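# Close both analyser doors with two robot arms

## Task

Close the analyser's two doors completely, then leave both grippers holding nothing and keep each gripper clear of both doors.

## Robot and tools

Robot: two 6-joint arms with parallel-jaw grippers, named left_arm and right_arm. These are names only and do not refer to sides of an image. Both act in one scene frame. The origin is on the table top midway between the arms, +x points out over the table, +z points up, and left_arm sits on the +y side. left_arm's base is at (+0.030, +0.328, 0) m and right_arm's at (0, -0.280, 0) m. Each is turned slightly about z.

execute_actions takes "actions", a list holding at most one item, and optionally "pictures" (boolean; images come by default).
- Empty list {"actions": []}: the robot gets no new command and the call only reports the current state.
- Motion item {"rows": [...], "steps": n}: n is 1 to 15 control steps of 1/30 s each, default 15. rows is a list of 1 to 15 rows. Row k is used on step k, and the last row repeats if there are fewer rows than steps.
- Wait item {"steps": n}: n up to 300. It sends nothing new and returns once n steps have passed since the previous result. Your reply time counts toward those steps.
- If a call is refused, nothing reaches the robot.

Every row has exactly 14 numbers covering both arms, even if only one arm moves. The order is left_arm waist, shoulder, elbow, wrist pitch, wrist yaw, wrist roll, gripper opening, then the same seven for right_arm.
- The joint numbers are absolute target angles in radians, the same quantities that Joint positions reports. They are not offsets.
- Nominal ranges for each arm: waist -2.618 to 3.054, shoulder 0.000 to 3.142, elbow 0.000 to 3.142, wrist pitch -1.571 to 1.571, wrist yaw -1.571 to 1.571, wrist roll -2.094 to 2.094.
- The true ends can differ from these by up to 0.036 rad either way. A target more than 0.036 rad beyond an end, and also beyond the joint's last reported angle, gets the call refused. A target past the real end is cut to that end, and the result then says "joint sent to its limit"; that line may concern an earlier action. Not seeing the line does not prove the joint has room left.
- Opening runs from -1 (closed) to +1 (fully open, a pad gap of 0.094 m). It is an absolute target.

Motion limits:
- On each step, a joint's target is held within a fixed distance of its measured angle: 0.202 rad for the waist, 0.258 for the shoulder, 0.238 for the elbow, 0.573 for wrist pitch, and 0.522 for wrist yaw and wrist roll.
- If an arm's targets would put its gripper more than 70 mm from where it is now, all of that arm's targets are scaled back toward the current angles. Distant goals therefore take several actions.
- While you think or wait, the arms keep heading for the last row sent. They stop once nearly still or blocked, or once any step is HELD. After that, only a new action moves them further or presses harder.

Result lines:
- State line, left_arm: … | right_arm: …: each gripper's end_effector_position in m and end_effector_quat_wxyz in the scene frame. The position is the point between the finger pads, about 1 cm behind the tips, and it gets less accurate at long reach.
- Gripper axes: fingers point along gripper +z and open and close along gripper y.
- Joint positions / Joint velocities: one block per arm giving the six joints (rad, rad/s), then the pad gap (m, m/s).
- grip_measured: the measured opening on the same -1..1 scale you command. Each gripper's reading can be off by about 1 mm.
- "joint command not followed": a clearance check changed or blocked joint targets. HELD marks each step on which your row, or part of it, was not sent.
- MOTOR HOT appears from 75 °C. At 90 °C that arm is stopped for 10 s. At 100 °C the arm goes limp and falls. These stops appear as OVER-TEMPERATURE FAULT lines.

Gripping: to hold something, command an opening below grip_measured. About 0.03 below grips firmly, and a smaller difference grips more gently. Pads push up to roughly 50–62 N, less on parts thinner than 2 mm. Something may occasionally tug on a held part or nudge loose objects.

Cameras: cam_head_left, cam_head_right, cam_left_wrist, cam_right_wrist, each 504x504 and returned in that order. Calibration numbers are given, but the real cameras can be off by a few degrees and millimetres.

zoom_image takes camera (one of the four names) and region [x0, y0, x1, y1] in that camera's pixels, origin at top-left, at most 504x504. It returns a close-up of the latest image.

read_manual takes section ("licences", the default). It returns licence text and does not move anything.

finished_scene takes scene (1 or 2). It ends that scene, cannot be undone, and starts the next one. Replying with no tool call also ends the session.

Things to avoid:
- Knocking or pushing anything off the table, which fails the task.
- Letting the arms collide or press on each other, which can end the scene.
- Slamming doors, hard impacts, very hard pushes, and dropped or slipping items.
- Holding loads for long stretches, since motors heat up.



Each tool is called after "Emit:" in YAML: its name, and indented under it one key for each argument.

## Session

Emit:
execute_actions:
  actions: []

Scene clock: 0.00 s of 4800.00 s.
left_arm: end_effector_position=(+0.2643, +0.5222, +0.1330) grip_measured=+1.000 end_effector_quat_wxyz=(+0.121, +0.805, -0.548, +0.193) | right_arm: end_effector_position=(+0.2613, +0.0226, +0.1450) grip_measured=+1.000 end_effector_quat_wxyz=(-0.201, +0.877, -0.308, +0.309)
Joint positions: left_arm=[ 0.945  1.875  1.597 -1.528  0.398 -0.979  0.094] | right_arm=[ 0.9    1.586  1.154 -0.581  0.541 -1.537  0.094]
Joint velocities: left_arm=[-0.017  0.007 -0.007 -0.037  0.007 -0.022  0.   ] | right_arm=[ 0.012  0.017 -0.007 -0.007 -0.066 -0.037  0.   ]

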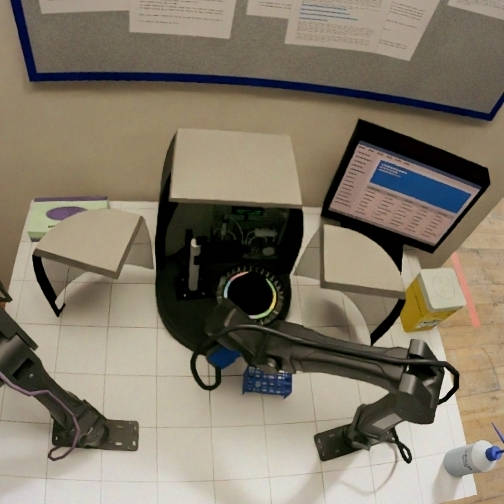

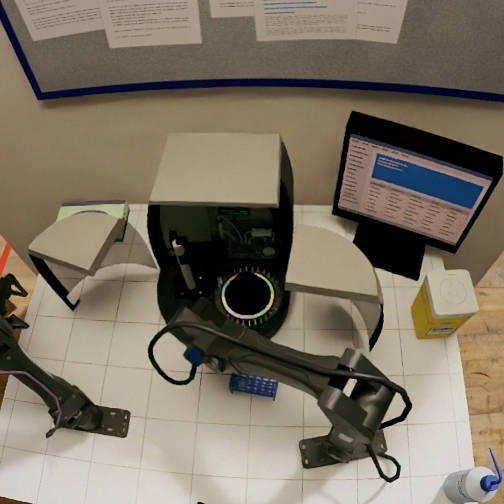

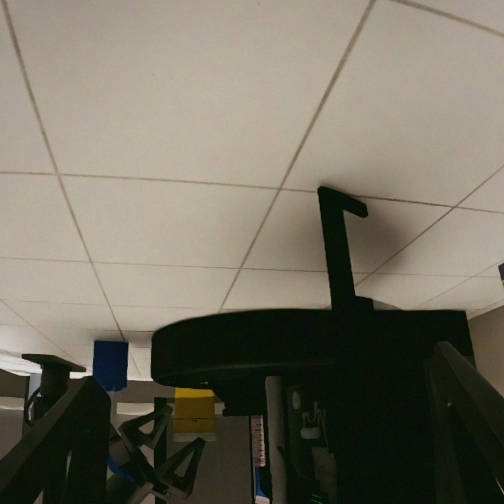

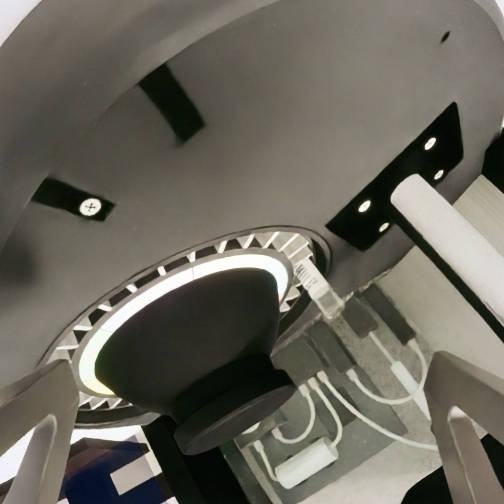

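Emit:
execute_actions:
  actions:
    - {"rows": [[0.505,2.149,2.022,-1.444,0,-0.979,-1, 0.9,1.158,1.277,-1.5,0,-1.537,-1]], "steps": 15}
  pictures: false

Emit:
execute_actions:
  actions:
    - {"rows": [[0.505,2.149,2.022,-1.444,0,-0.979,-1, -0.8,1.158,1.277,-1.5,0,-1.537,-1]], "steps": 15}

Scene clock: 9.73 s of 4800.00 s.
left_arm: end_effector_position=(+0.4090, +0.4929, +0.1079) grip_measured=-0.998 end_effector_quat_wxyz=(-0.019, -0.648, +0.761, -0.021) | right_arm: end_effector_position=(+0.1083, -0.0936, +0.2067) grip_measured=-0.977 end_effector_quat_wxyz=(-0.124, +0.956, -0.258, +0.057)
Joint positions: left_arm=[ 0.457  2.165  1.999 -1.429  0.051 -0.98   0.   ] | right_arm=[ 0.898  1.152  1.261 -1.41   0.056 -1.537  0.001]
Joint velocities: left_arm=[ 0.325 -0.007 -0.007 -0.037 -0.286 -0.051 -0.   ] | right_arm=[ 0.007  0.017 -0.002 -0.667 -0.3    0.037 -0.   ]
Steps of this call (steps 1 to 90: nothing new was sent; then 6.23 s passed at rest; steps 91 to 105: all 15 steps of this action). Readings (joint positions):
91: left_arm=[0.928 1.903 1.632 -1.550 0.345 -0.981] | right_arm=[0.898 1.575 1.163 -0.622 0.493 -1.537]
92: left_arm=[0.897 1.953 1.701 -1.562 0.282 -0.983] | right_arm=[0.898 1.549 1.170 -0.693 0.431 -1.537]
94: left_arm=[0.810 2.064 1.839 -1.527 0.190 -0.983] | right_arm=[0.898 1.470 1.187 -0.827 0.333 -1.537]
98: left_arm=[0.592 2.173 1.979 -1.438 0.080 -0.983] | right_arm=[0.898 1.290 1.223 -1.067 0.206 -1.537]
105: the state above

Scene clock: 10.23 s of 4800.00 s.
left_arm: end_effector_position=(+0.3967, +0.5183, +0.1077) grip_measured=-0.998 end_effector_quat_wxyz=(+0.014, +0.668, -0.744, +0.005) | right_arm: end_effector_position=(+0.2015, -0.2793, +0.2022) grip_measured=-0.977 end_effector_quat_wxyz=(+0.072, -0.693, +0.713, -0.074)
Joint positions: left_arm=[ 0.51   2.165  1.999 -1.43   0.017 -0.98   0.   ] | right_arm=[-0.182  1.156  1.261 -1.469  0.007 -1.539  0.001]
Joint velocities: left_arm=[-0.002  0.012 -0.002  0.007 -0.037  0.022 -0.   ] | right_arm=[-2.122  0.002 -0.022  0.022 -0.462 -1.033 -0.   ]
Steps of this call (steps 1 to 15: all 15 steps of this action). Readings (joint positions):
1: left_arm=[0.469 2.165 1.999 -1.429 0.045 -0.980] | right_arm=[0.867 1.154 1.261 -1.430 0.033 -1.537]
2: left_arm=[0.481 2.165 1.999 -1.429 0.039 -0.980] | right_arm=[0.798 1.155 1.261 -1.441 0.024 -1.537]
4: left_arm=[0.501 2.165 1.999 -1.429 0.028 -0.980] | right_arm=[0.646 1.156 1.261 -1.454 0.020 -1.537]
8: left_arm=[0.511 2.165 1.999 -1.429 0.017 -0.980] | right_arm=[0.345 1.156 1.261 -1.464 0.013 -1.537]
15: the state above
camera_calibration (this result's frames):
cam_left_wrist: T_world_to_cam=[[0.953087, -0.299994, -0.0403478, -0.215376], [-0.196893, -0.715662, 0.67012, 0.414427], [-0.229908, -0.630739, -0.741155, 0.595662], [0, 0, 0, 1]] pos_world=[0.423817, 0.607685, 0.155073]
cam_right_wrist: T_world_to_cam=[[0.976899, -0.0427323, 0.209387, -0.248426], [-0.131363, -0.892908, 0.430649, -0.269483], [0.168561, -0.448206, -0.877894, 0.105177], [0, 0, 0, 1]] pos_world=[0.189558, -0.204098, 0.260404]

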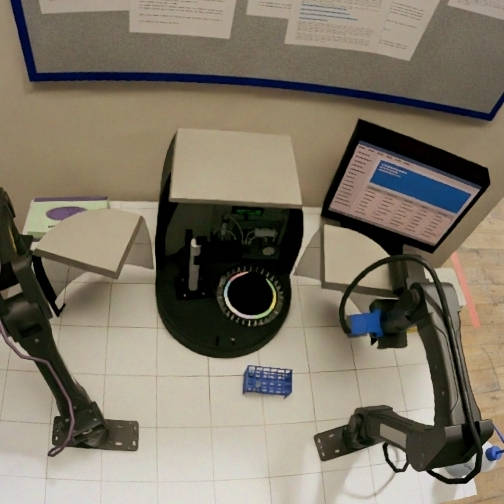

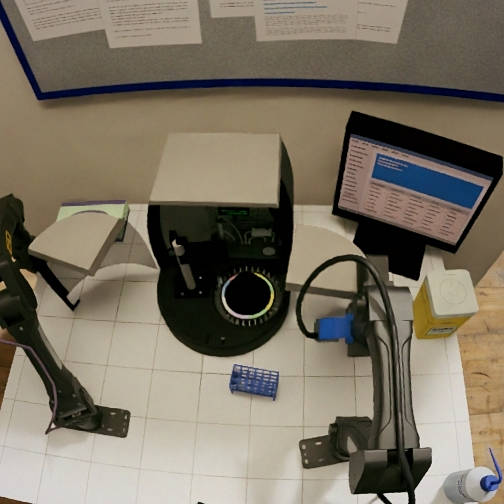

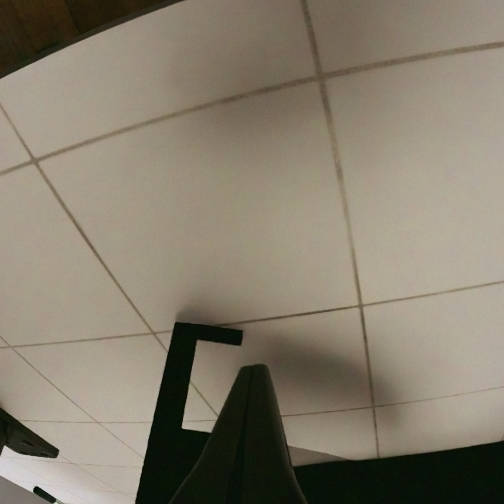

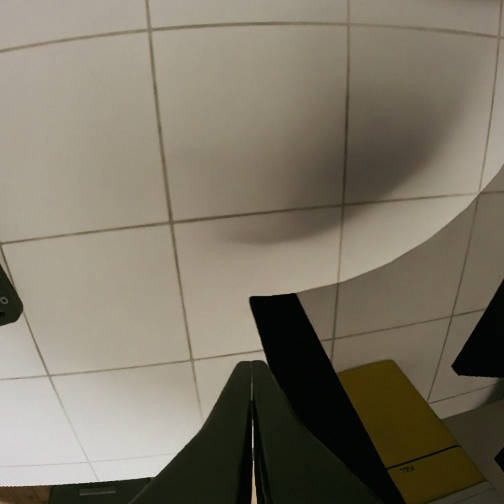

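Emit:
execute_actions:
  actions:
    - {"rows": [[0.505,2.149,2.022,-1.444,0,-0.979,-1, -0.8,1.158,1.277,-1.5,0,-1.537,-1]], "steps": 8}
  pictures: false

Emit:
execute_actions:
  actions:
    - {"rows": [[0.505,2.149,2.022,-1.444,0,-0.979,-1, -0.8,1.792,1.522,-1.30,0,-1.537,-1]], "steps": 15}

Scene clock: 12.40 s of 4800.00 s.
left_arm: end_effector_position=(+0.3967, +0.5183, +0.1077) grip_measured=-0.998 end_effector_quat_wxyz=(+0.014, +0.668, -0.744, +0.005) | right_arm: end_effector_position=(+0.1609, -0.3940, +0.2010) grip_measured=-0.977 end_effector_quat_wxyz=(+0.038, -0.447, +0.890, -0.085)
Joint positions: left_arm=[ 0.51   2.165  1.999 -1.43   0.017 -0.98   0.   ] | right_arm=[-0.796  1.158  1.261 -1.487  0.013 -1.542  0.001]
Joint velocities: left_arm=[-0.002 -0.012  0.007 -0.037  0.022  0.007 -0.001] | right_arm=[ 0.002 -0.002  0.012 -0.007 -0.007 -0.007 -0.   ]
Steps of this call (steps 1 to 30: the robot went on to your last target; steps 31 to 57: nothing new was sent; steps 58 to 65: all 8 steps of this action). Readings (joint positions):
58: left_arm=[0.510 2.165 1.999 -1.430 0.017 -0.980] | right_arm=[-0.796 1.158 1.261 -1.487 0.013 -1.542]
59: left_arm=[0.510 2.165 1.999 -1.430 0.017 -0.980] | right_arm=[-0.796 1.158 1.261 -1.487 0.013 -1.542]
61: left_arm=[0.510 2.165 1.999 -1.430 0.017 -0.980] | right_arm=[-0.796 1.158 1.261 -1.487 0.013 -1.542]
65: the state above

Scene clock: 12.90 s of 4800.00 s.
left_arm: end_effector_position=(+0.3967, +0.5183, +0.1077) grip_measured=-0.998 end_effector_quat_wxyz=(+0.014, +0.668, -0.744, +0.005) | right_arm: end_effector_position=(+0.2645, -0.4672, +0.1245) grip_measured=-0.978 end_effector_quat_wxyz=(-0.011, -0.449, +0.894, +0.003)
Joint positions: left_arm=[ 0.51   2.165  1.999 -1.43   0.017 -0.98   0.   ] | right_arm=[-0.796  1.786  1.531 -1.332  0.017 -1.54   0.001]
Joint velocities: left_arm=[-0.017  0.012  0.002 -0.007 -0.037  0.022  0.   ] | right_arm=[ 0.007  0.076 -0.09   0.081  0.037 -0.051 -0.001]
Steps of this call (steps 1 to 15: all 15 steps of this action). Readings (joint positions):
1: left_arm=[0.510 2.165 1.999 -1.430 0.017 -0.980] | right_arm=[-0.796 1.182 1.286 -1.498 0.013 -1.542]
2: left_arm=[0.510 2.165 1.999 -1.430 0.017 -0.980] | right_arm=[-0.796 1.230 1.341 -1.500 0.013 -1.542]
4: left_arm=[0.510 2.165 1.999 -1.430 0.017 -0.980] | right_arm=[-0.796 1.350 1.442 -1.452 0.013 -1.546]
8: left_arm=[0.510 2.165 1.999 -1.430 0.017 -0.980] | right_arm=[-0.796 1.626 1.515 -1.359 0.013 -1.547]
15: the state above
camera_calibration (this result's frames):
cam_left_wrist: T_world_to_cam=[[0.953087, -0.299994, -0.0403478, -0.215376], [-0.196893, -0.715662, 0.67012, 0.414427], [-0.229908, -0.630739, -0.741155, 0.595662], [0, 0, 0, 1]] pos_world=[0.423817, 0.607685, 0.155073]
cam_right_wrist: T_world_to_cam=[[0.792862, -0.609313, -0.0103653, -0.49038], [-0.537654, -0.707423, 0.458782, -0.204856], [-0.286874, -0.358178, -0.888488, 0.105971], [0, 0, 0, 1]] pos_world=[0.309062, -0.405758, 0.183056]

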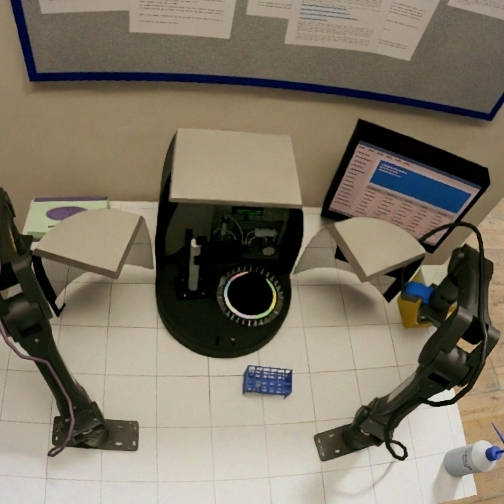

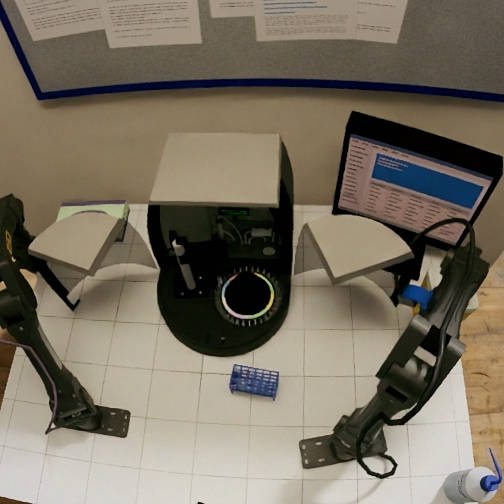

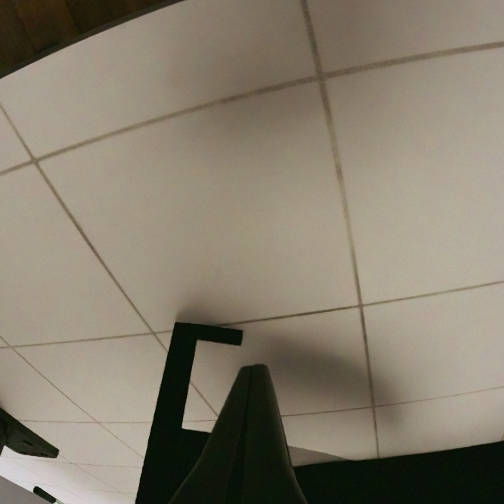

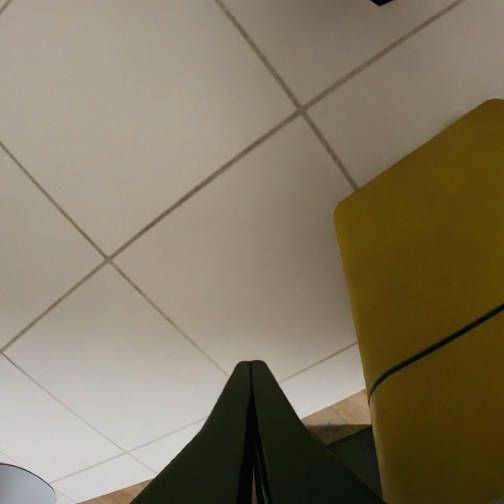

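Emit:
zoom_image:
  camera: "cam_head_right"
  region: [280, 180, 504, 350]

Emit:
zoom_image:
  camera: "cam_head_left"
  region: [280, 180, 504, 350]

Region (280, 180, 504, 350) of cam_head_right's 504x504 image, scaled by 2.250, with more detail than that image has; it fills the top 382 rows of this view, and the rest is white.

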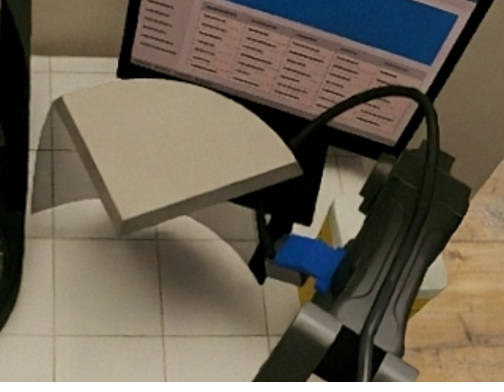

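Region (280, 180, 504, 350) of cam_head_left's 504x504 image, scaled by 2.250, with more detail than that image has; it fills the top 382 rows of this view, and the rest is white.

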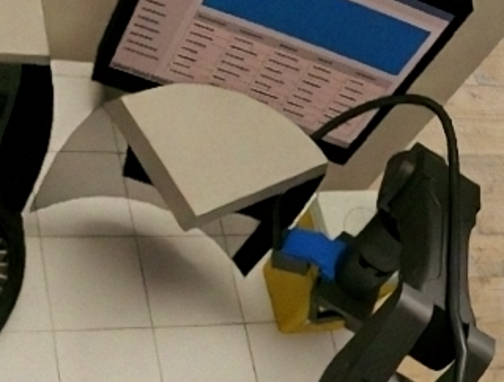

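Emit:
execute_actions:
  actions:
    - {"rows": [[0.215,2.005,2.032,-1.327,0,-0.98,-1, -0.8,1.66,1.675,-1.413,0,-1.0,-1]], "steps": 12}
  pictures: false

Emit:
execute_actions:
  actions:
    - {"rows": [[0.215,2.005,2.032,-1.327,0,-0.98,-1, -0.89,1.973,2.005,-1.332,0,0.2,-1]], "steps": 12}
  pictures: false

Emit:
execute_actions:
  actions:
    - {"rows": [[0.215,2.005,2.032,-1.327,0,-0.98,-1, -0.747,2.22,2.314,-1.294,0,0.98,-1]], "steps": 15}

Scene clock: 25.37 s of 4800.00 s.
left_arm: end_effector_position=(+0.4620, +0.3906, +0.1806) grip_measured=-0.998 end_effector_quat_wxyz=(+0.110, -0.528, +0.840, -0.058) | right_arm: end_effector_position=(+0.2715, -0.4715, +0.1990) grip_measured=-0.978 end_effector_quat_wxyz=(+0.056, -0.217, +0.972, -0.072)
Joint positions: left_arm=[ 0.176  2.005  2.019 -1.337  0.017 -0.976  0.   ] | right_arm=[-0.796  1.658  1.666 -1.396  0.015 -1.049  0.001]
Joint velocities: left_arm=[ 0.002 -0.09  -0.002 -0.007 -0.007 -0.037 -0.001] | right_arm=[-0.007  0.081 -0.017 -0.066 -0.037  0.33   0.   ]
Steps of this call (steps 1 to 15: the robot went on to your last target; steps 16 to 90: nothing new was sent; then 9.07 s passed at rest; steps 91 to 102: all 12 steps of this action). Readings (joint positions):
91: left_arm=[0.501 2.158 1.998 -1.424 0.012 -0.981] | right_arm=[-0.796 1.783 1.542 -1.346 0.016 -1.470]
92: left_arm=[0.485 2.148 1.998 -1.417 0.007 -0.981] | right_arm=[-0.796 1.776 1.565 -1.364 0.016 -1.381]
94: left_arm=[0.424 2.113 1.998 -1.397 0.003 -0.981] | right_arm=[-0.796 1.735 1.616 -1.370 0.016 -1.246]
98: left_arm=[0.251 2.038 2.005 -1.361 0.004 -0.979] | right_arm=[-0.796 1.659 1.664 -1.380 0.015 -1.106]
102: the state above

Scene clock: 25.77 s of 4800.00 s.
left_arm: end_effector_position=(+0.4592, +0.4075, +0.1806) grip_measured=-0.998 end_effector_quat_wxyz=(+0.112, -0.544, +0.830, -0.054) | right_arm: end_effector_position=(+0.3252, -0.5578, +0.1953) grip_measured=-0.978 end_effector_quat_wxyz=(+0.126, +0.332, +0.933, -0.052)
Joint positions: left_arm=[ 0.213  2.005  2.019 -1.337  0.014 -0.976  0.   ] | right_arm=[-0.892  1.955  2.001 -1.343  0.008 -0.023  0.001]
Joint velocities: left_arm=[-0.012 -0.007  0.002  0.022 -0.007  0.022 -0.001] | right_arm=[ 0.012 -0.012  0.012  0.066 -0.007  1.429 -0.   ]
Steps of this call (steps 1 to 12: all 12 steps of this action). Readings (joint positions):
1: left_arm=[0.178 2.004 2.019 -1.337 0.018 -0.976] | right_arm=[-0.803 1.690 1.702 -1.423 0.010 -0.982]
2: left_arm=[0.184 2.004 2.019 -1.337 0.018 -0.976] | right_arm=[-0.817 1.744 1.773 -1.437 0.007 -0.902]
4: left_arm=[0.199 2.005 2.019 -1.337 0.017 -0.976] | right_arm=[-0.853 1.870 1.910 -1.402 0.007 -0.722]
8: left_arm=[0.213 2.005 2.019 -1.337 0.014 -0.976] | right_arm=[-0.890 1.943 1.997 -1.346 0.006 -0.326]
12: the state above

Scene clock: 26.27 s of 4800.00 s.
left_arm: end_effector_position=(+0.4592, +0.4075, +0.1806) grip_measured=-0.998 end_effector_quat_wxyz=(+0.112, -0.544, +0.830, -0.054) | right_arm: end_effector_position=(+0.4479, -0.5485, +0.1913) grip_measured=-0.978 end_effector_quat_wxyz=(+0.218, +0.647, +0.729, +0.046)
Joint positions: left_arm=[ 0.213  2.005  2.019 -1.337  0.014 -0.976  0.   ] | right_arm=[-0.732  2.208  2.308 -1.222 -0.011  0.91   0.001]
Joint velocities: left_arm=[-0.002 -0.007  0.002  0.007 -0.022 -0.007 -0.   ] | right_arm=[-0.066 -0.012  0.002 -0.007 -0.037  0.432 -0.   ]
Steps of this call (steps 1 to 15: all 15 steps of this action). Readings (joint positions):
1: left_arm=[0.213 2.005 2.019 -1.337 0.014 -0.976] | right_arm=[-0.884 1.978 2.039 -1.365 0.012 0.044]
2: left_arm=[0.213 2.005 2.019 -1.337 0.014 -0.976] | right_arm=[-0.870 2.020 2.104 -1.373 0.014 0.117]
4: left_arm=[0.213 2.005 2.019 -1.337 0.014 -0.976] | right_arm=[-0.821 2.120 2.233 -1.341 0.023 0.294]
8: left_arm=[0.213 2.005 2.019 -1.337 0.014 -0.976] | right_arm=[-0.738 2.195 2.308 -1.245 0.007 0.662]
15: the state above
camera_calibration (this result's frames):
cam_left_wrist: T_world_to_cam=[[0.806934, -0.571704, 0.148366, -0.161407], [-0.55857, -0.657, 0.506311, 0.470341], [-0.191983, -0.491432, -0.849492, 0.539555], [0, 0, 0, 1]] pos_world=[0.496549, 0.481891, 0.244156]
cam_right_wrist: T_world_to_cam=[[-0.92657, -0.141515, -0.348486, 0.406753], [-0.211891, 0.9619, 0.172772, 0.629979], [0.310759, 0.233927, -0.921253, 0.252168], [0, 0, 0, 1]] pos_world=[0.432008, -0.607405, 0.265215]

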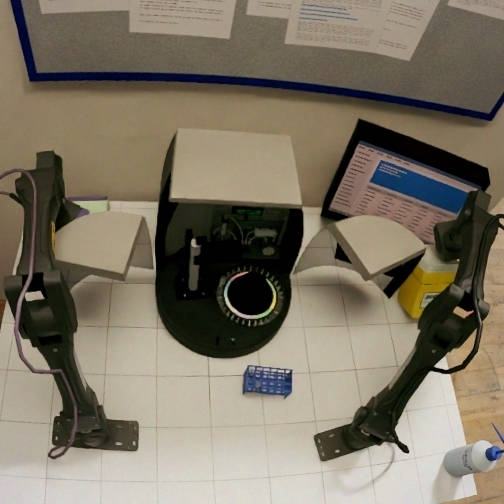

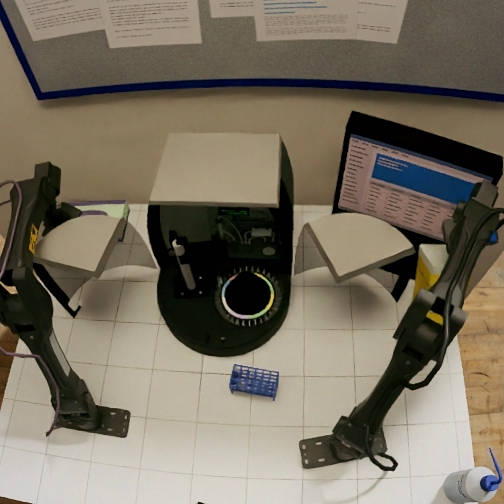

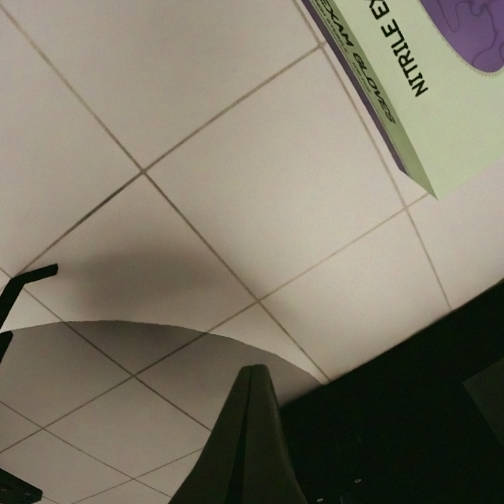

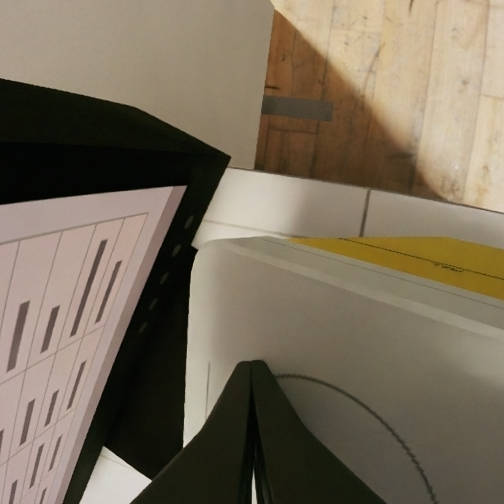

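Emit:
execute_actions:
  actions:
    - {"rows": [[0.235,1.81,1.80,-1.37,0,-1.2,-1, -0.65,2.085,2.136,-1.301,0,1.0,-1],[0.259,1.619,1.576,-1.407,0,-1.4,-1, -0.65,2.085,2.136,-1.301,0,1.0,-1]], "steps": 14}
  pictures: false

Emit:
execute_actions:
  actions:
    - {"rows": [[0.016,1.25,1.266,-1.516,0,-1.8,-1, -0.657,1.774,1.736,-1.312,0,1.4,-1]], "steps": 15}

Scene clock: 27.67 s of 4800.00 s.
left_arm: end_effector_position=(+0.3340, +0.3981, +0.1915) grip_measured=-0.998 end_effector_quat_wxyz=(-0.057, +0.716, -0.695, +0.043) | right_arm: end_effector_position=(+0.4351, -0.4877, +0.1884) grip_measured=-0.978 end_effector_quat_wxyz=(+0.173, +0.649, +0.739, +0.056)
Joint positions: left_arm=[ 0.257  1.611  1.59  -1.409  0.011 -1.371  0.   ] | right_arm=[-0.64   2.097  2.152 -1.261 -0.016  0.992  0.001]
Joint velocities: left_arm=[-0.002  0.061 -0.066  0.037 -0.007 -0.125 -0.   ] | right_arm=[-0.007  0.002  0.002 -0.022 -0.037 -0.022  0.   ]
Steps of this call (steps 1 to 28: the robot went on to your last target; steps 29 to 42: all 14 steps of this action). Readings (joint positions):
29: left_arm=[0.214 1.978 1.975 -1.309 0.014 -1.008] | right_arm=[-0.727 2.188 2.273 -1.203 -0.016 0.978]
30: left_arm=[0.217 1.928 1.897 -1.289 0.012 -1.063] | right_arm=[-0.717 2.157 2.225 -1.184 -0.014 0.981]
32: left_arm=[0.231 1.809 1.748 -1.308 0.012 -1.162] | right_arm=[-0.683 2.113 2.173 -1.216 -0.013 0.986]
36: left_arm=[0.256 1.624 1.597 -1.398 0.011 -1.302] | right_arm=[-0.636 2.097 2.152 -1.258 -0.014 0.990]
42: the state above

Scene clock: 28.17 s of 4800.00 s.
left_arm: end_effector_position=(+0.2332, +0.3238, +0.1903) grip_measured=-0.998 end_effector_quat_wxyz=(-0.027, +0.770, -0.636, +0.044) | right_arm: end_effector_position=(+0.3372, -0.4451, +0.1832) grip_measured=-0.978 end_effector_quat_wxyz=(+0.093, +0.791, +0.602, +0.054)
Joint positions: left_arm=[ 0.013  1.242  1.279 -1.504  0.014 -1.775  0.   ] | right_arm=[-0.652  1.781  1.737 -1.31  -0.016  1.377  0.001]
Joint velocities: left_arm=[ 0.002 -0.002 -0.002 -0.051 -0.066 -0.11  -0.   ] | right_arm=[-0.002  0.017 -0.022 -0.037  0.081  0.066  0.   ]
Steps of this call (steps 1 to 15: all 15 steps of this action). Readings (joint positions):
1: left_arm=[0.242 1.590 1.560 -1.390 0.003 -1.417] | right_arm=[-0.640 2.063 2.101 -1.230 -0.017 1.049]
2: left_arm=[0.213 1.549 1.502 -1.376 -0.009 -1.465] | right_arm=[-0.640 2.007 2.021 -1.198 -0.024 1.110]
4: left_arm=[0.122 1.440 1.387 -1.396 -0.007 -1.553] | right_arm=[-0.642 1.876 1.871 -1.215 -0.022 1.205]
8: left_arm=[0.013 1.258 1.283 -1.485 0.014 -1.696] | right_arm=[-0.652 1.763 1.758 -1.307 -0.016 1.318]
15: the state above
camera_calibration (this result's frames):
cam_left_wrist: T_world_to_cam=[[0.997624, -0.00731443, 0.0684991, -0.240376], [-0.0506643, -0.751649, 0.657615, 0.167583], [0.0466772, -0.659523, -0.750234, 0.443195], [0, 0, 0, 1]] pos_world=[0.227608, 0.416503, 0.238761]
cam_right_wrist: T_world_to_cam=[[-0.938996, 0.272995, -0.209188, 0.479189], [0.168477, 0.895369, 0.412226, 0.306718], [0.299836, 0.351836, -0.886741, 0.304786], [0, 0, 0, 1]] pos_world=[0.306896, -0.512676, 0.244069]

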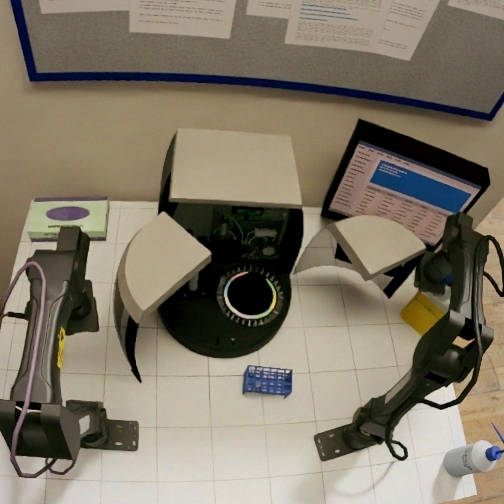

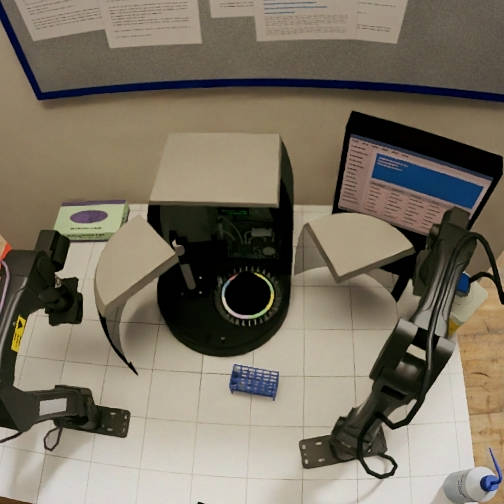

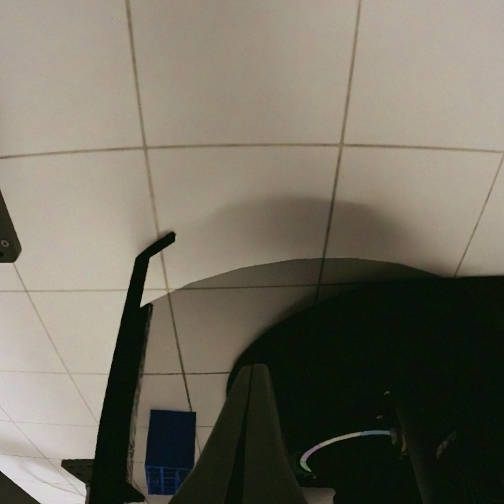

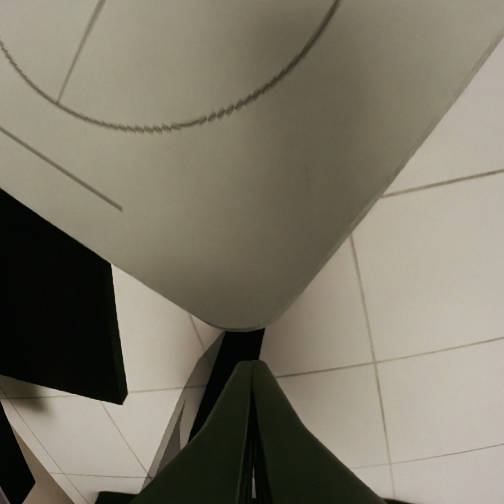

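Emit:
execute_actions:
  actions:
    - {"rows": [[-0.669,1.21,1.24,-1.53,0,-2.05,-1, -0.657,1.742,2.01,-1.468,0,1.2,-1]], "steps": 13}
  pictures: false

Emit:
execute_actions:
  actions:
    - {"rows": [[-0.988,1.554,1.509,-1.405,0,-2.05,-1, -0.536,2.054,2.342,-1.288,0,1.0,-1]], "steps": 13}
  pictures: false

Emit:
execute_actions:
  actions:
    - {"rows": [[-0.974,1.74,1.694,-1.304,0,-2.05,-1, -0.536,2.053,1.908,-1.005,0,1.0,-1]], "steps": 15}

Scene clock: 35.90 s of 4800.00 s.
left_arm: end_effector_position=(+0.1812, +0.2003, +0.1855) grip_measured=-0.998 end_effector_quat_wxyz=(+0.002, -0.619, +0.785, -0.044) | right_arm: end_effector_position=(+0.3395, -0.4465, +0.2686) grip_measured=-0.978 end_effector_quat_wxyz=(+0.173, +0.733, +0.654, +0.076)
Joint positions: left_arm=[-0.667  1.233  1.255 -1.505  0.015 -2.03   0.   ] | right_arm=[-0.652  1.741  1.999 -1.449 -0.014  1.222  0.001]
Joint velocities: left_arm=[-0.017 -0.022  0.012 -0.095 -0.007 -0.051  0.   ] | right_arm=[ 0.002  0.081  0.007 -0.081 -0.037 -0.066  0.001]
Steps of this call (steps 1 to 30: the robot went on to your last target; steps 31 to 90: nothing new was sent; then 4.30 s passed at rest; steps 91 to 103: all 13 steps of this action). Readings (joint positions):
91: left_arm=[-0.016 1.241 1.276 -1.504 -0.000 -1.834] | right_arm=[-0.652 1.789 1.770 -1.344 -0.016 1.366]
92: left_arm=[-0.080 1.237 1.268 -1.504 -0.004 -1.877] | right_arm=[-0.652 1.802 1.827 -1.380 -0.016 1.338]
94: left_arm=[-0.226 1.234 1.257 -1.506 -0.008 -1.939] | right_arm=[-0.652 1.798 1.928 -1.397 -0.016 1.292]
98: left_arm=[-0.514 1.233 1.255 -1.505 -0.003 -2.003] | right_arm=[-0.652 1.743 1.997 -1.416 -0.015 1.243]
103: the state above

Scene clock: 36.33 s of 4800.00 s.
left_arm: end_effector_position=(+0.1782, +0.0818, +0.1760) grip_measured=-0.998 end_effector_quat_wxyz=(-0.007, -0.490, +0.871, -0.039) | right_arm: end_effector_position=(+0.4643, -0.4427, +0.2327) grip_measured=-0.978 end_effector_quat_wxyz=(+0.215, +0.614, +0.755, +0.081)
Joint positions: left_arm=[-0.997  1.567  1.49  -1.416  0.016 -2.049  0.   ] | right_arm=[-0.529  2.101  2.305 -1.311 -0.008  1.026  0.001]
Joint velocities: left_arm=[ 0.002 -0.012 -0.007 -0.051 -0.051 -0.007 -0.002] | right_arm=[-0.017 -0.11  -0.007  0.022 -0.051 -0.095  0.   ]
Steps of this call (steps 1 to 13: all 13 steps of this action). Readings (joint positions):
1: left_arm=[-0.688 1.258 1.280 -1.522 0.007 -2.034] | right_arm=[-0.645 1.768 2.032 -1.465 -0.011 1.200]
2: left_arm=[-0.733 1.308 1.337 -1.533 0.003 -2.037] | right_arm=[-0.631 1.812 2.093 -1.462 -0.008 1.176]
4: left_arm=[-0.837 1.421 1.437 -1.496 0.000 -2.039] | right_arm=[-0.591 1.921 2.220 -1.416 -0.007 1.129]
8: left_arm=[-0.988 1.561 1.490 -1.416 0.011 -2.045] | right_arm=[-0.533 2.071 2.305 -1.315 -0.008 1.058]
13: the state above

Scene clock: 36.83 s of 4800.00 s.
left_arm: end_effector_position=(+0.1704, +0.0782, +0.1850) grip_measured=-0.998 end_effector_quat_wxyz=(-0.033, -0.505, +0.863, +0.015) | right_arm: end_effector_position=(+0.4566, -0.4432, +0.1260) grip_measured=-0.978 end_effector_quat_wxyz=(+0.159, +0.619, +0.767, +0.060)
Joint positions: left_arm=[-0.996  1.675  1.642 -1.569  0.066 -2.08   0.   ] | right_arm=[-0.536  2.086  1.893 -1.036 -0.009  1.011  0.001]
Joint velocities: left_arm=[-0.007  0.017  0.002  0.007  0.007 -0.051 -0.001] | right_arm=[ 0.012 -0.056 -0.012  0.154 -0.037  0.022  0.   ]
Steps of this call (steps 1 to 15: all 15 steps of this action). Readings (joint positions):
1: left_arm=[-0.996 1.591 1.522 -1.435 0.019 -2.052] | right_arm=[-0.529 2.082 2.255 -1.259 -0.008 1.023]
2: left_arm=[-0.996 1.627 1.576 -1.492 0.034 -2.073] | right_arm=[-0.530 2.053 2.177 -1.193 -0.008 1.020]
4: left_arm=[-0.996 1.669 1.629 -1.564 0.046 -2.080] | right_arm=[-0.530 2.028 2.035 -1.116 -0.008 1.016]
8: left_arm=[-0.996 1.674 1.639 -1.569 0.060 -2.080] | right_arm=[-0.531 2.080 1.907 -1.079 -0.010 1.013]
15: the state above
camera_calibration (this result's frames):
cam_left_wrist: T_world_to_cam=[[0.754032, -0.651316, -0.0849932, -0.0589355], [-0.430094, -0.587384, 0.685565, 0.0298934], [-0.496443, -0.480382, -0.723033, 0.353648], [0, 0, 0, 1]] pos_world=[0.232862, 0.14906, 0.230197]
cam_right_wrist: T_world_to_cam=[[-0.934515, -0.211165, -0.286514, 0.371912], [-0.290061, 0.918353, 0.269243, 0.546082], [0.206266, 0.334718, -0.919466, 0.256868], [0, 0, 0, 1]] pos_world=[0.452971, -0.50894, 0.19571]

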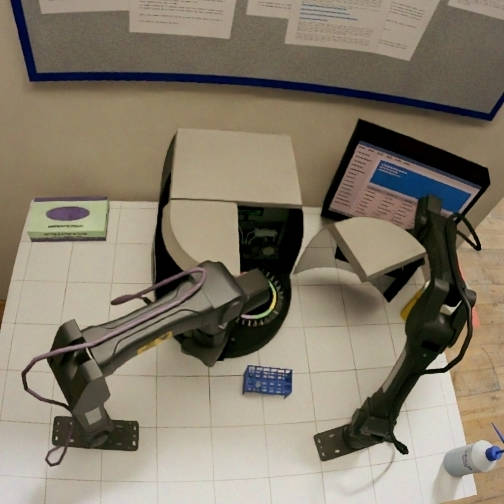

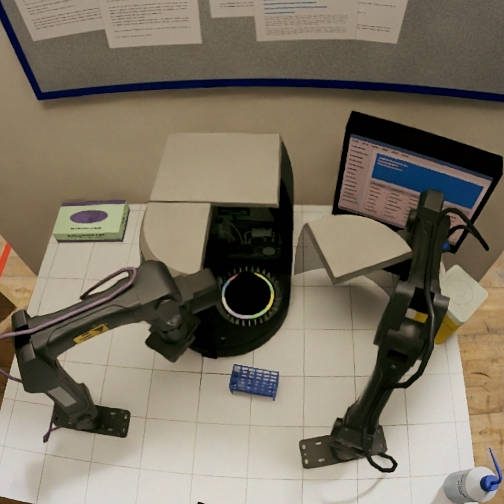

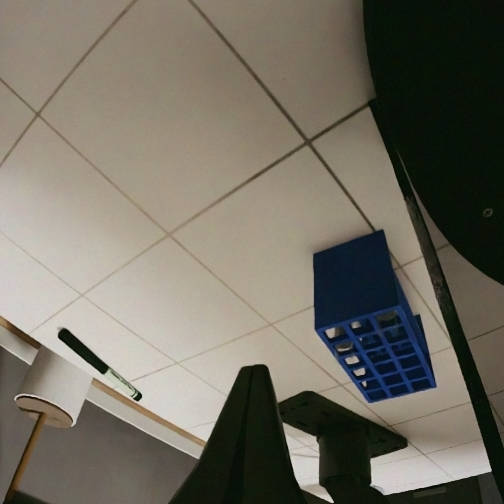

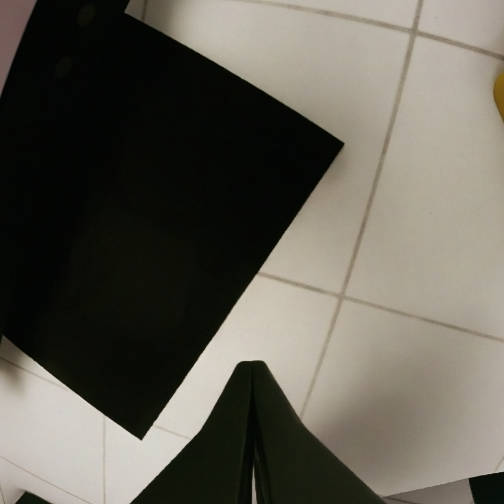

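Emit:
execute_actions:
  actions:
    - {"rows": [[-0.669,1.15,1.2,-1.5,0,-2.0,-1, -0.657,1.774,1.736,-1.312,0,1.4,-1]], "steps": 15}
  pictures: false

Emit:
execute_actions:
  actions:
    - {"rows": [[0.0,1.15,1.2,-1.5,0,-1.5,-1, -0.584,1.429,1.401,-1.472,0,1.8,-1]], "steps": 15}

Scene clock: 37.87 s of 4800.00 s.
left_arm: end_effector_position=(+0.1710, +0.2089, +0.1903) grip_measured=-0.998 end_effector_quat_wxyz=(+0.009, -0.609, +0.790, -0.069) | right_arm: end_effector_position=(+0.3376, -0.4526, +0.1881) grip_measured=-0.978 end_effector_quat_wxyz=(+0.109, +0.792, +0.598, +0.055)
Joint positions: left_arm=[-0.67   1.142  1.215 -1.505  0.012 -2.012  0.   ] | right_arm=[-0.664  1.771  1.738 -1.293 -0.005  1.372  0.001]
Joint velocities: left_arm=[-0.012  0.017 -0.046 -0.022  0.022 -0.007 -0.   ] | right_arm=[ 0.032  0.12   0.007 -0.125  0.022  0.154 -0.   ]
Steps of this call (steps 1 to 16: the robot went on to your last target; steps 17 to 31: all 15 steps of this action). Readings (joint positions):
17: left_arm=[-0.981 1.641 1.603 -1.551 0.074 -2.073] | right_arm=[-0.541 2.069 1.874 -1.023 -0.012 1.044]
18: left_arm=[-0.968 1.582 1.535 -1.498 0.063 -2.062] | right_arm=[-0.549 2.040 1.838 -1.044 -0.014 1.085]
20: left_arm=[-0.953 1.442 1.415 -1.456 0.056 -2.044] | right_arm=[-0.583 1.969 1.778 -1.114 -0.014 1.157]
24: left_arm=[-0.711 1.181 1.234 -1.486 0.027 -2.024] | right_arm=[-0.658 1.823 1.738 -1.233 -0.009 1.291]
31: the state above

Scene clock: 38.37 s of 4800.00 s.
left_arm: end_effector_position=(+0.2179, +0.3224, +0.1893) grip_measured=-0.998 end_effector_quat_wxyz=(-0.050, +0.678, -0.731, +0.052) | right_arm: end_effector_position=(+0.2276, -0.3821, +0.1874) grip_measured=-0.978 end_effector_quat_wxyz=(+0.040, +0.887, +0.460, +0.019)
Joint positions: left_arm=[-0.005  1.147  1.213 -1.492  0.004 -1.527  0.   ] | right_arm=[-0.597  1.427  1.407 -1.464  0.021  1.774  0.001]
Joint velocities: left_arm=[-0.002 -0.017 -0.017 -0.037  0.022  0.125  0.001] | right_arm=[-0.007 -0.002  0.007  0.007 -0.007  0.022 -0.001]
Steps of this call (steps 1 to 15: all 15 steps of this action). Readings (joint positions):
1: left_arm=[-0.639 1.142 1.213 -1.505 0.025 -1.934] | right_arm=[-0.659 1.752 1.705 -1.278 -0.003 1.418]
2: left_arm=[-0.571 1.143 1.213 -1.502 0.027 -1.847] | right_arm=[-0.649 1.713 1.641 -1.279 -0.003 1.469]
4: left_arm=[-0.422 1.145 1.213 -1.496 0.023 -1.723] | right_arm=[-0.637 1.610 1.520 -1.307 0.023 1.562]
8: left_arm=[-0.125 1.147 1.213 -1.492 0.017 -1.594] | right_arm=[-0.606 1.446 1.409 -1.432 0.028 1.701]
15: the state above
camera_calibration (this result's frames):
cam_left_wrist: T_world_to_cam=[[0.957147, -0.269207, 0.106759, -0.139047], [-0.275627, -0.733664, 0.621101, 0.216547], [-0.0888797, -0.62391, -0.776425, 0.465271], [0, 0, 0, 1]] pos_world=[0.234128, 0.411728, 0.241595]
cam_right_wrist: T_world_to_cam=[[-0.805552, 0.586506, -0.0842341, 0.425915], [0.498266, 0.747458, 0.43936, 0.130309], [0.320649, 0.311957, -0.894353, 0.300664], [0, 0, 0, 1]] pos_world=[0.181761, -0.440997, 0.247524]

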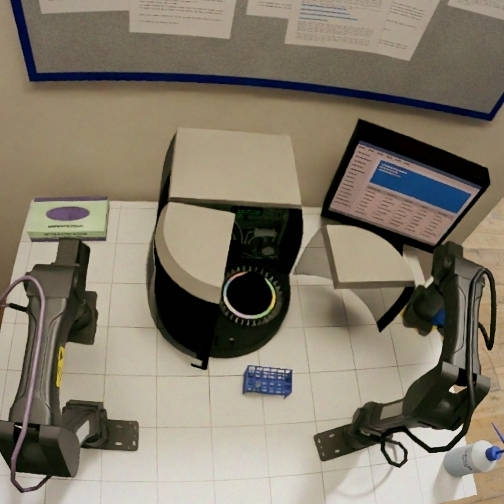

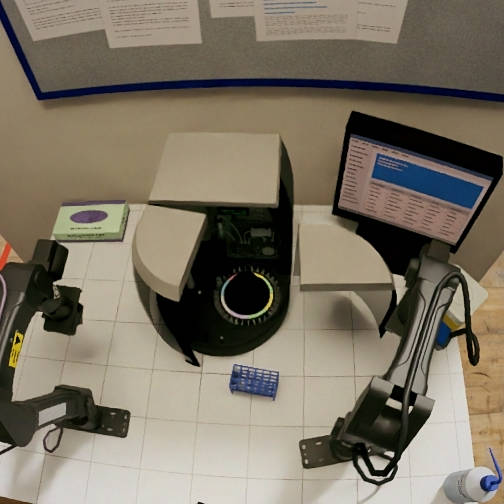

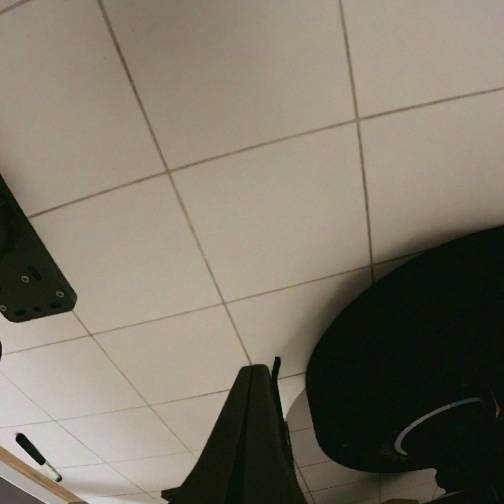

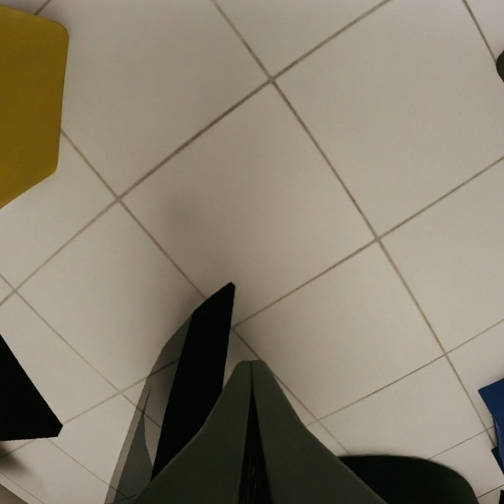

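Emit:
execute_actions:
  actions:
    - {"rows": [[0.0,1.15,1.2,-1.5,0,-1.5,-1, -0.919,1.512,1.473,-1.461,0,0.9,-1]], "steps": 12}
  pictures: false

Emit:
execute_actions:
  actions:
    - {"rows": [[0.0,1.15,1.2,-1.5,0,-1.5,-1, -0.661,1.852,1.832,-1.33,0,1.1,-1]], "steps": 13}
  pictures: false

Emit:
execute_actions:
  actions:
    - {"rows": [[0.0,1.15,1.2,-1.5,0,-1.5,-1, -0.549,1.774,1.736,-1.312,0,1.2,-1]], "steps": 10}
  pictures: false

Emit:
execute_actions:
  actions:
    - {"rows": [[0.0,1.15,1.2,-1.5,0,-1.5,-1, -0.45,1.512,1.473,-1.461,0,1.6,-1]], "steps": 15}

Scene clock: 41.80 s of 4800.00 s.
left_arm: end_effector_position=(+0.2179, +0.3224, +0.1893) grip_measured=-0.998 end_effector_quat_wxyz=(-0.051, +0.671, -0.738, +0.052) | right_arm: end_effector_position=(+0.1977, -0.4599, +0.1744) grip_measured=-0.978 end_effector_quat_wxyz=(+0.020, +0.762, +0.647, +0.001)
Joint positions: left_arm=[-0.005  1.147  1.213 -1.492  0.004 -1.507  0.   ] | right_arm=[-0.926  1.529  1.449 -1.451  0.003  0.994  0.001]
Joint velocities: left_arm=[-0.022  0.012  0.002  0.051 -0.037 -0.037 -0.   ] | right_arm=[ 0.012 -0.027 -0.007 -0.022  0.022 -0.681  0.   ]
Steps of this call (steps 1 to 30: the robot went on to your last target; steps 31 to 90: nothing new was sent; then 0.03 s passed at rest; steps 91 to 102: all 12 steps of this action). Readings (joint positions):
91: left_arm=[-0.005 1.147 1.213 -1.492 0.004 -1.508] | right_arm=[-0.623 1.437 1.415 -1.474 0.005 1.713]
92: left_arm=[-0.005 1.147 1.213 -1.492 0.004 -1.508] | right_arm=[-0.681 1.456 1.431 -1.477 -0.005 1.613]
94: left_arm=[-0.005 1.147 1.213 -1.492 0.004 -1.507] | right_arm=[-0.819 1.496 1.449 -1.460 -0.006 1.416]
98: left_arm=[-0.005 1.147 1.213 -1.492 0.004 -1.507] | right_arm=[-0.932 1.529 1.449 -1.451 0.005 1.118]
102: the state above

Scene clock: 42.23 s of 4800.00 s.
left_arm: end_effector_position=(+0.2179, +0.3224, +0.1893) grip_measured=-0.998 end_effector_quat_wxyz=(-0.051, +0.671, -0.738, +0.052) | right_arm: end_effector_position=(+0.3478, -0.4506, +0.1638) grip_measured=-0.978 end_effector_quat_wxyz=(+0.072, +0.695, +0.715, +0.027)
Joint positions: left_arm=[-0.005  1.147  1.213 -1.492  0.004 -1.507  0.   ] | right_arm=[-0.649  1.882  1.799 -1.335 -0.007  1.082  0.001]
Joint velocities: left_arm=[-0.002 -0.007 -0.017  0.037 -0.007  0.066  0.   ] | right_arm=[-0.095 -0.012  0.105  0.022  0.081  0.125  0.001]
Steps of this call (steps 1 to 13: all 13 steps of this action). Readings (joint positions):
1: left_arm=[-0.005 1.147 1.213 -1.492 0.004 -1.507] | right_arm=[-0.911 1.551 1.475 -1.467 0.009 1.001]
2: left_arm=[-0.005 1.147 1.213 -1.492 0.004 -1.507] | right_arm=[-0.879 1.593 1.528 -1.474 0.012 1.014]
4: left_arm=[-0.005 1.147 1.213 -1.492 0.004 -1.507] | right_arm=[-0.797 1.700 1.638 -1.444 0.011 1.033]
8: left_arm=[-0.005 1.147 1.213 -1.492 0.004 -1.507] | right_arm=[-0.665 1.865 1.789 -1.353 0.001 1.065]
13: the state above

Scene clock: 42.57 s of 4800.00 s.
left_arm: end_effector_position=(+0.2179, +0.3224, +0.1893) grip_measured=-0.998 end_effector_quat_wxyz=(-0.051, +0.671, -0.738, +0.052) | right_arm: end_effector_position=(+0.3520, -0.4075, +0.1791) grip_measured=-0.978 end_effector_quat_wxyz=(+0.089, +0.690, +0.717, +0.043)
Joint positions: left_arm=[-0.005  1.147  1.213 -1.492  0.004 -1.507  0.   ] | right_arm=[-0.54   1.794  1.74  -1.32  -0.007  1.179  0.001]
Joint velocities: left_arm=[-0.012  0.012  0.002 -0.022  0.007 -0.051  0.   ] | right_arm=[-0.066 -0.002  0.012 -0.037  0.037  0.081 -0.001]
Steps of this call (steps 1 to 10: all 10 steps of this action). Readings (joint positions):
1: left_arm=[-0.005 1.147 1.213 -1.492 0.004 -1.507] | right_arm=[-0.642 1.871 1.787 -1.322 -0.003 1.100]
2: left_arm=[-0.005 1.147 1.213 -1.492 0.004 -1.507] | right_arm=[-0.628 1.853 1.765 -1.315 0.001 1.118]
4: left_arm=[-0.005 1.147 1.213 -1.492 0.004 -1.507] | right_arm=[-0.581 1.821 1.741 -1.320 0.000 1.145]
8: left_arm=[-0.005 1.147 1.213 -1.492 0.004 -1.507] | right_arm=[-0.538 1.795 1.740 -1.320 -0.007 1.173]
10: the state above

Scene clock: 43.07 s of 4800.00 s.
left_arm: end_effector_position=(+0.2179, +0.3224, +0.1893) grip_measured=-0.998 end_effector_quat_wxyz=(-0.051, +0.671, -0.738, +0.052) | right_arm: end_effector_position=(+0.2635, -0.3490, +0.1858) grip_measured=-0.978 end_effector_quat_wxyz=(+0.032, +0.792, +0.609, +0.027)
Joint positions: left_arm=[-0.005  1.147  1.213 -1.492  0.004 -1.507  0.   ] | right_arm=[-0.449  1.514  1.478 -1.451 -0.004  1.57   0.001]
Joint velocities: left_arm=[ 0.012 -0.002 -0.007 -0.007  0.022 -0.037 -0.001] | right_arm=[ 0.007  0.012 -0.017 -0.081 -0.037  0.125 -0.001]
Steps of this call (steps 1 to 15: all 15 steps of this action). Readings (joint positions):
1: left_arm=[-0.005 1.147 1.213 -1.492 0.004 -1.507] | right_arm=[-0.535 1.770 1.704 -1.301 -0.004 1.227]
2: left_arm=[-0.005 1.147 1.213 -1.492 0.004 -1.507] | right_arm=[-0.524 1.727 1.638 -1.298 -0.003 1.279]
4: left_arm=[-0.005 1.147 1.213 -1.492 0.004 -1.507] | right_arm=[-0.489 1.629 1.528 -1.344 0.001 1.379]
8: left_arm=[-0.005 1.147 1.213 -1.492 0.004 -1.507] | right_arm=[-0.449 1.520 1.478 -1.440 -0.005 1.506]
15: the state above
camera_calibration (this result's frames):
cam_left_wrist: T_world_to_cam=[[0.951876, -0.287516, 0.106149, -0.13188], [-0.289541, -0.730032, 0.619047, 0.218797], [-0.100494, -0.61999, -0.778147, 0.466864], [0, 0, 0, 1]] pos_world=[0.235801, 0.411262, 0.241842]
cam_right_wrist: T_world_to_cam=[[-0.959042, 0.272043, -0.0789342, 0.364956], [0.21005, 0.869951, 0.446166, 0.205855], [0.190045, 0.411312, -0.891463, 0.345898], [0, 0, 0, 1]] pos_world=[0.241033, -0.420639, 0.245317]

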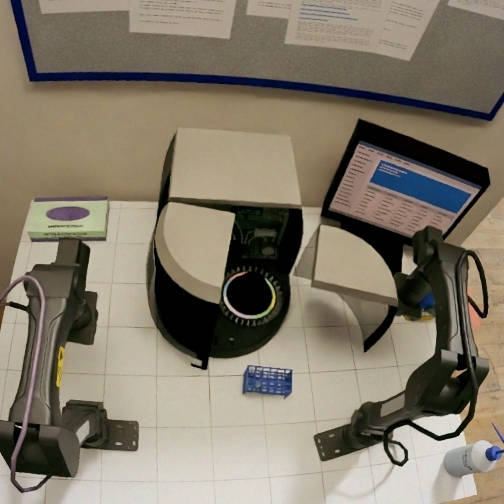

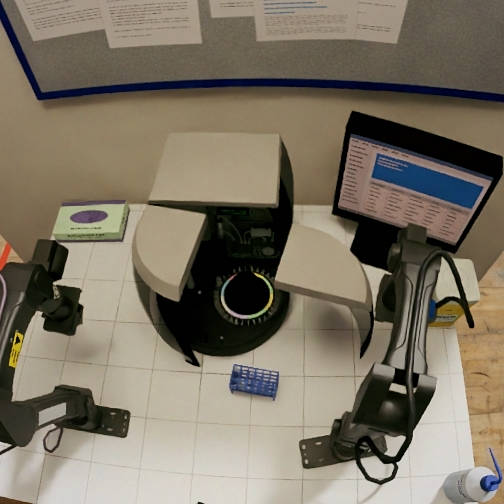

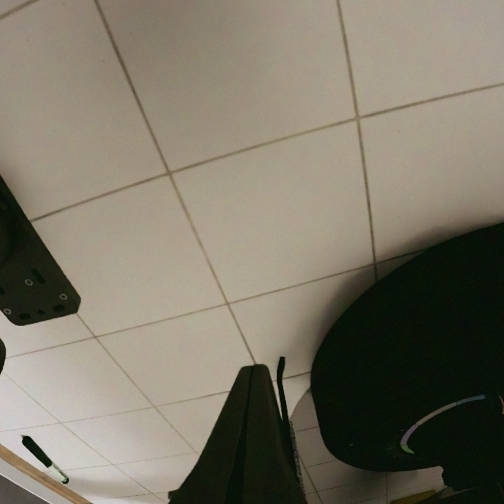

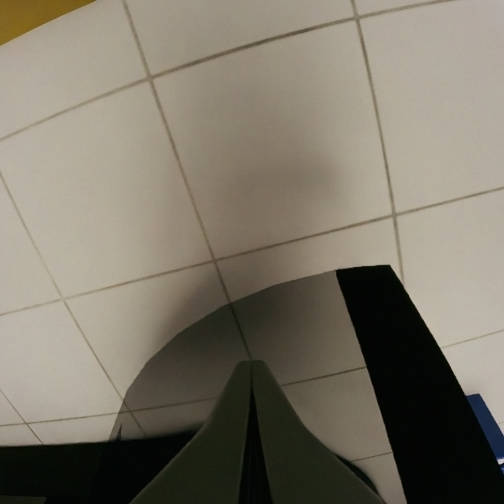

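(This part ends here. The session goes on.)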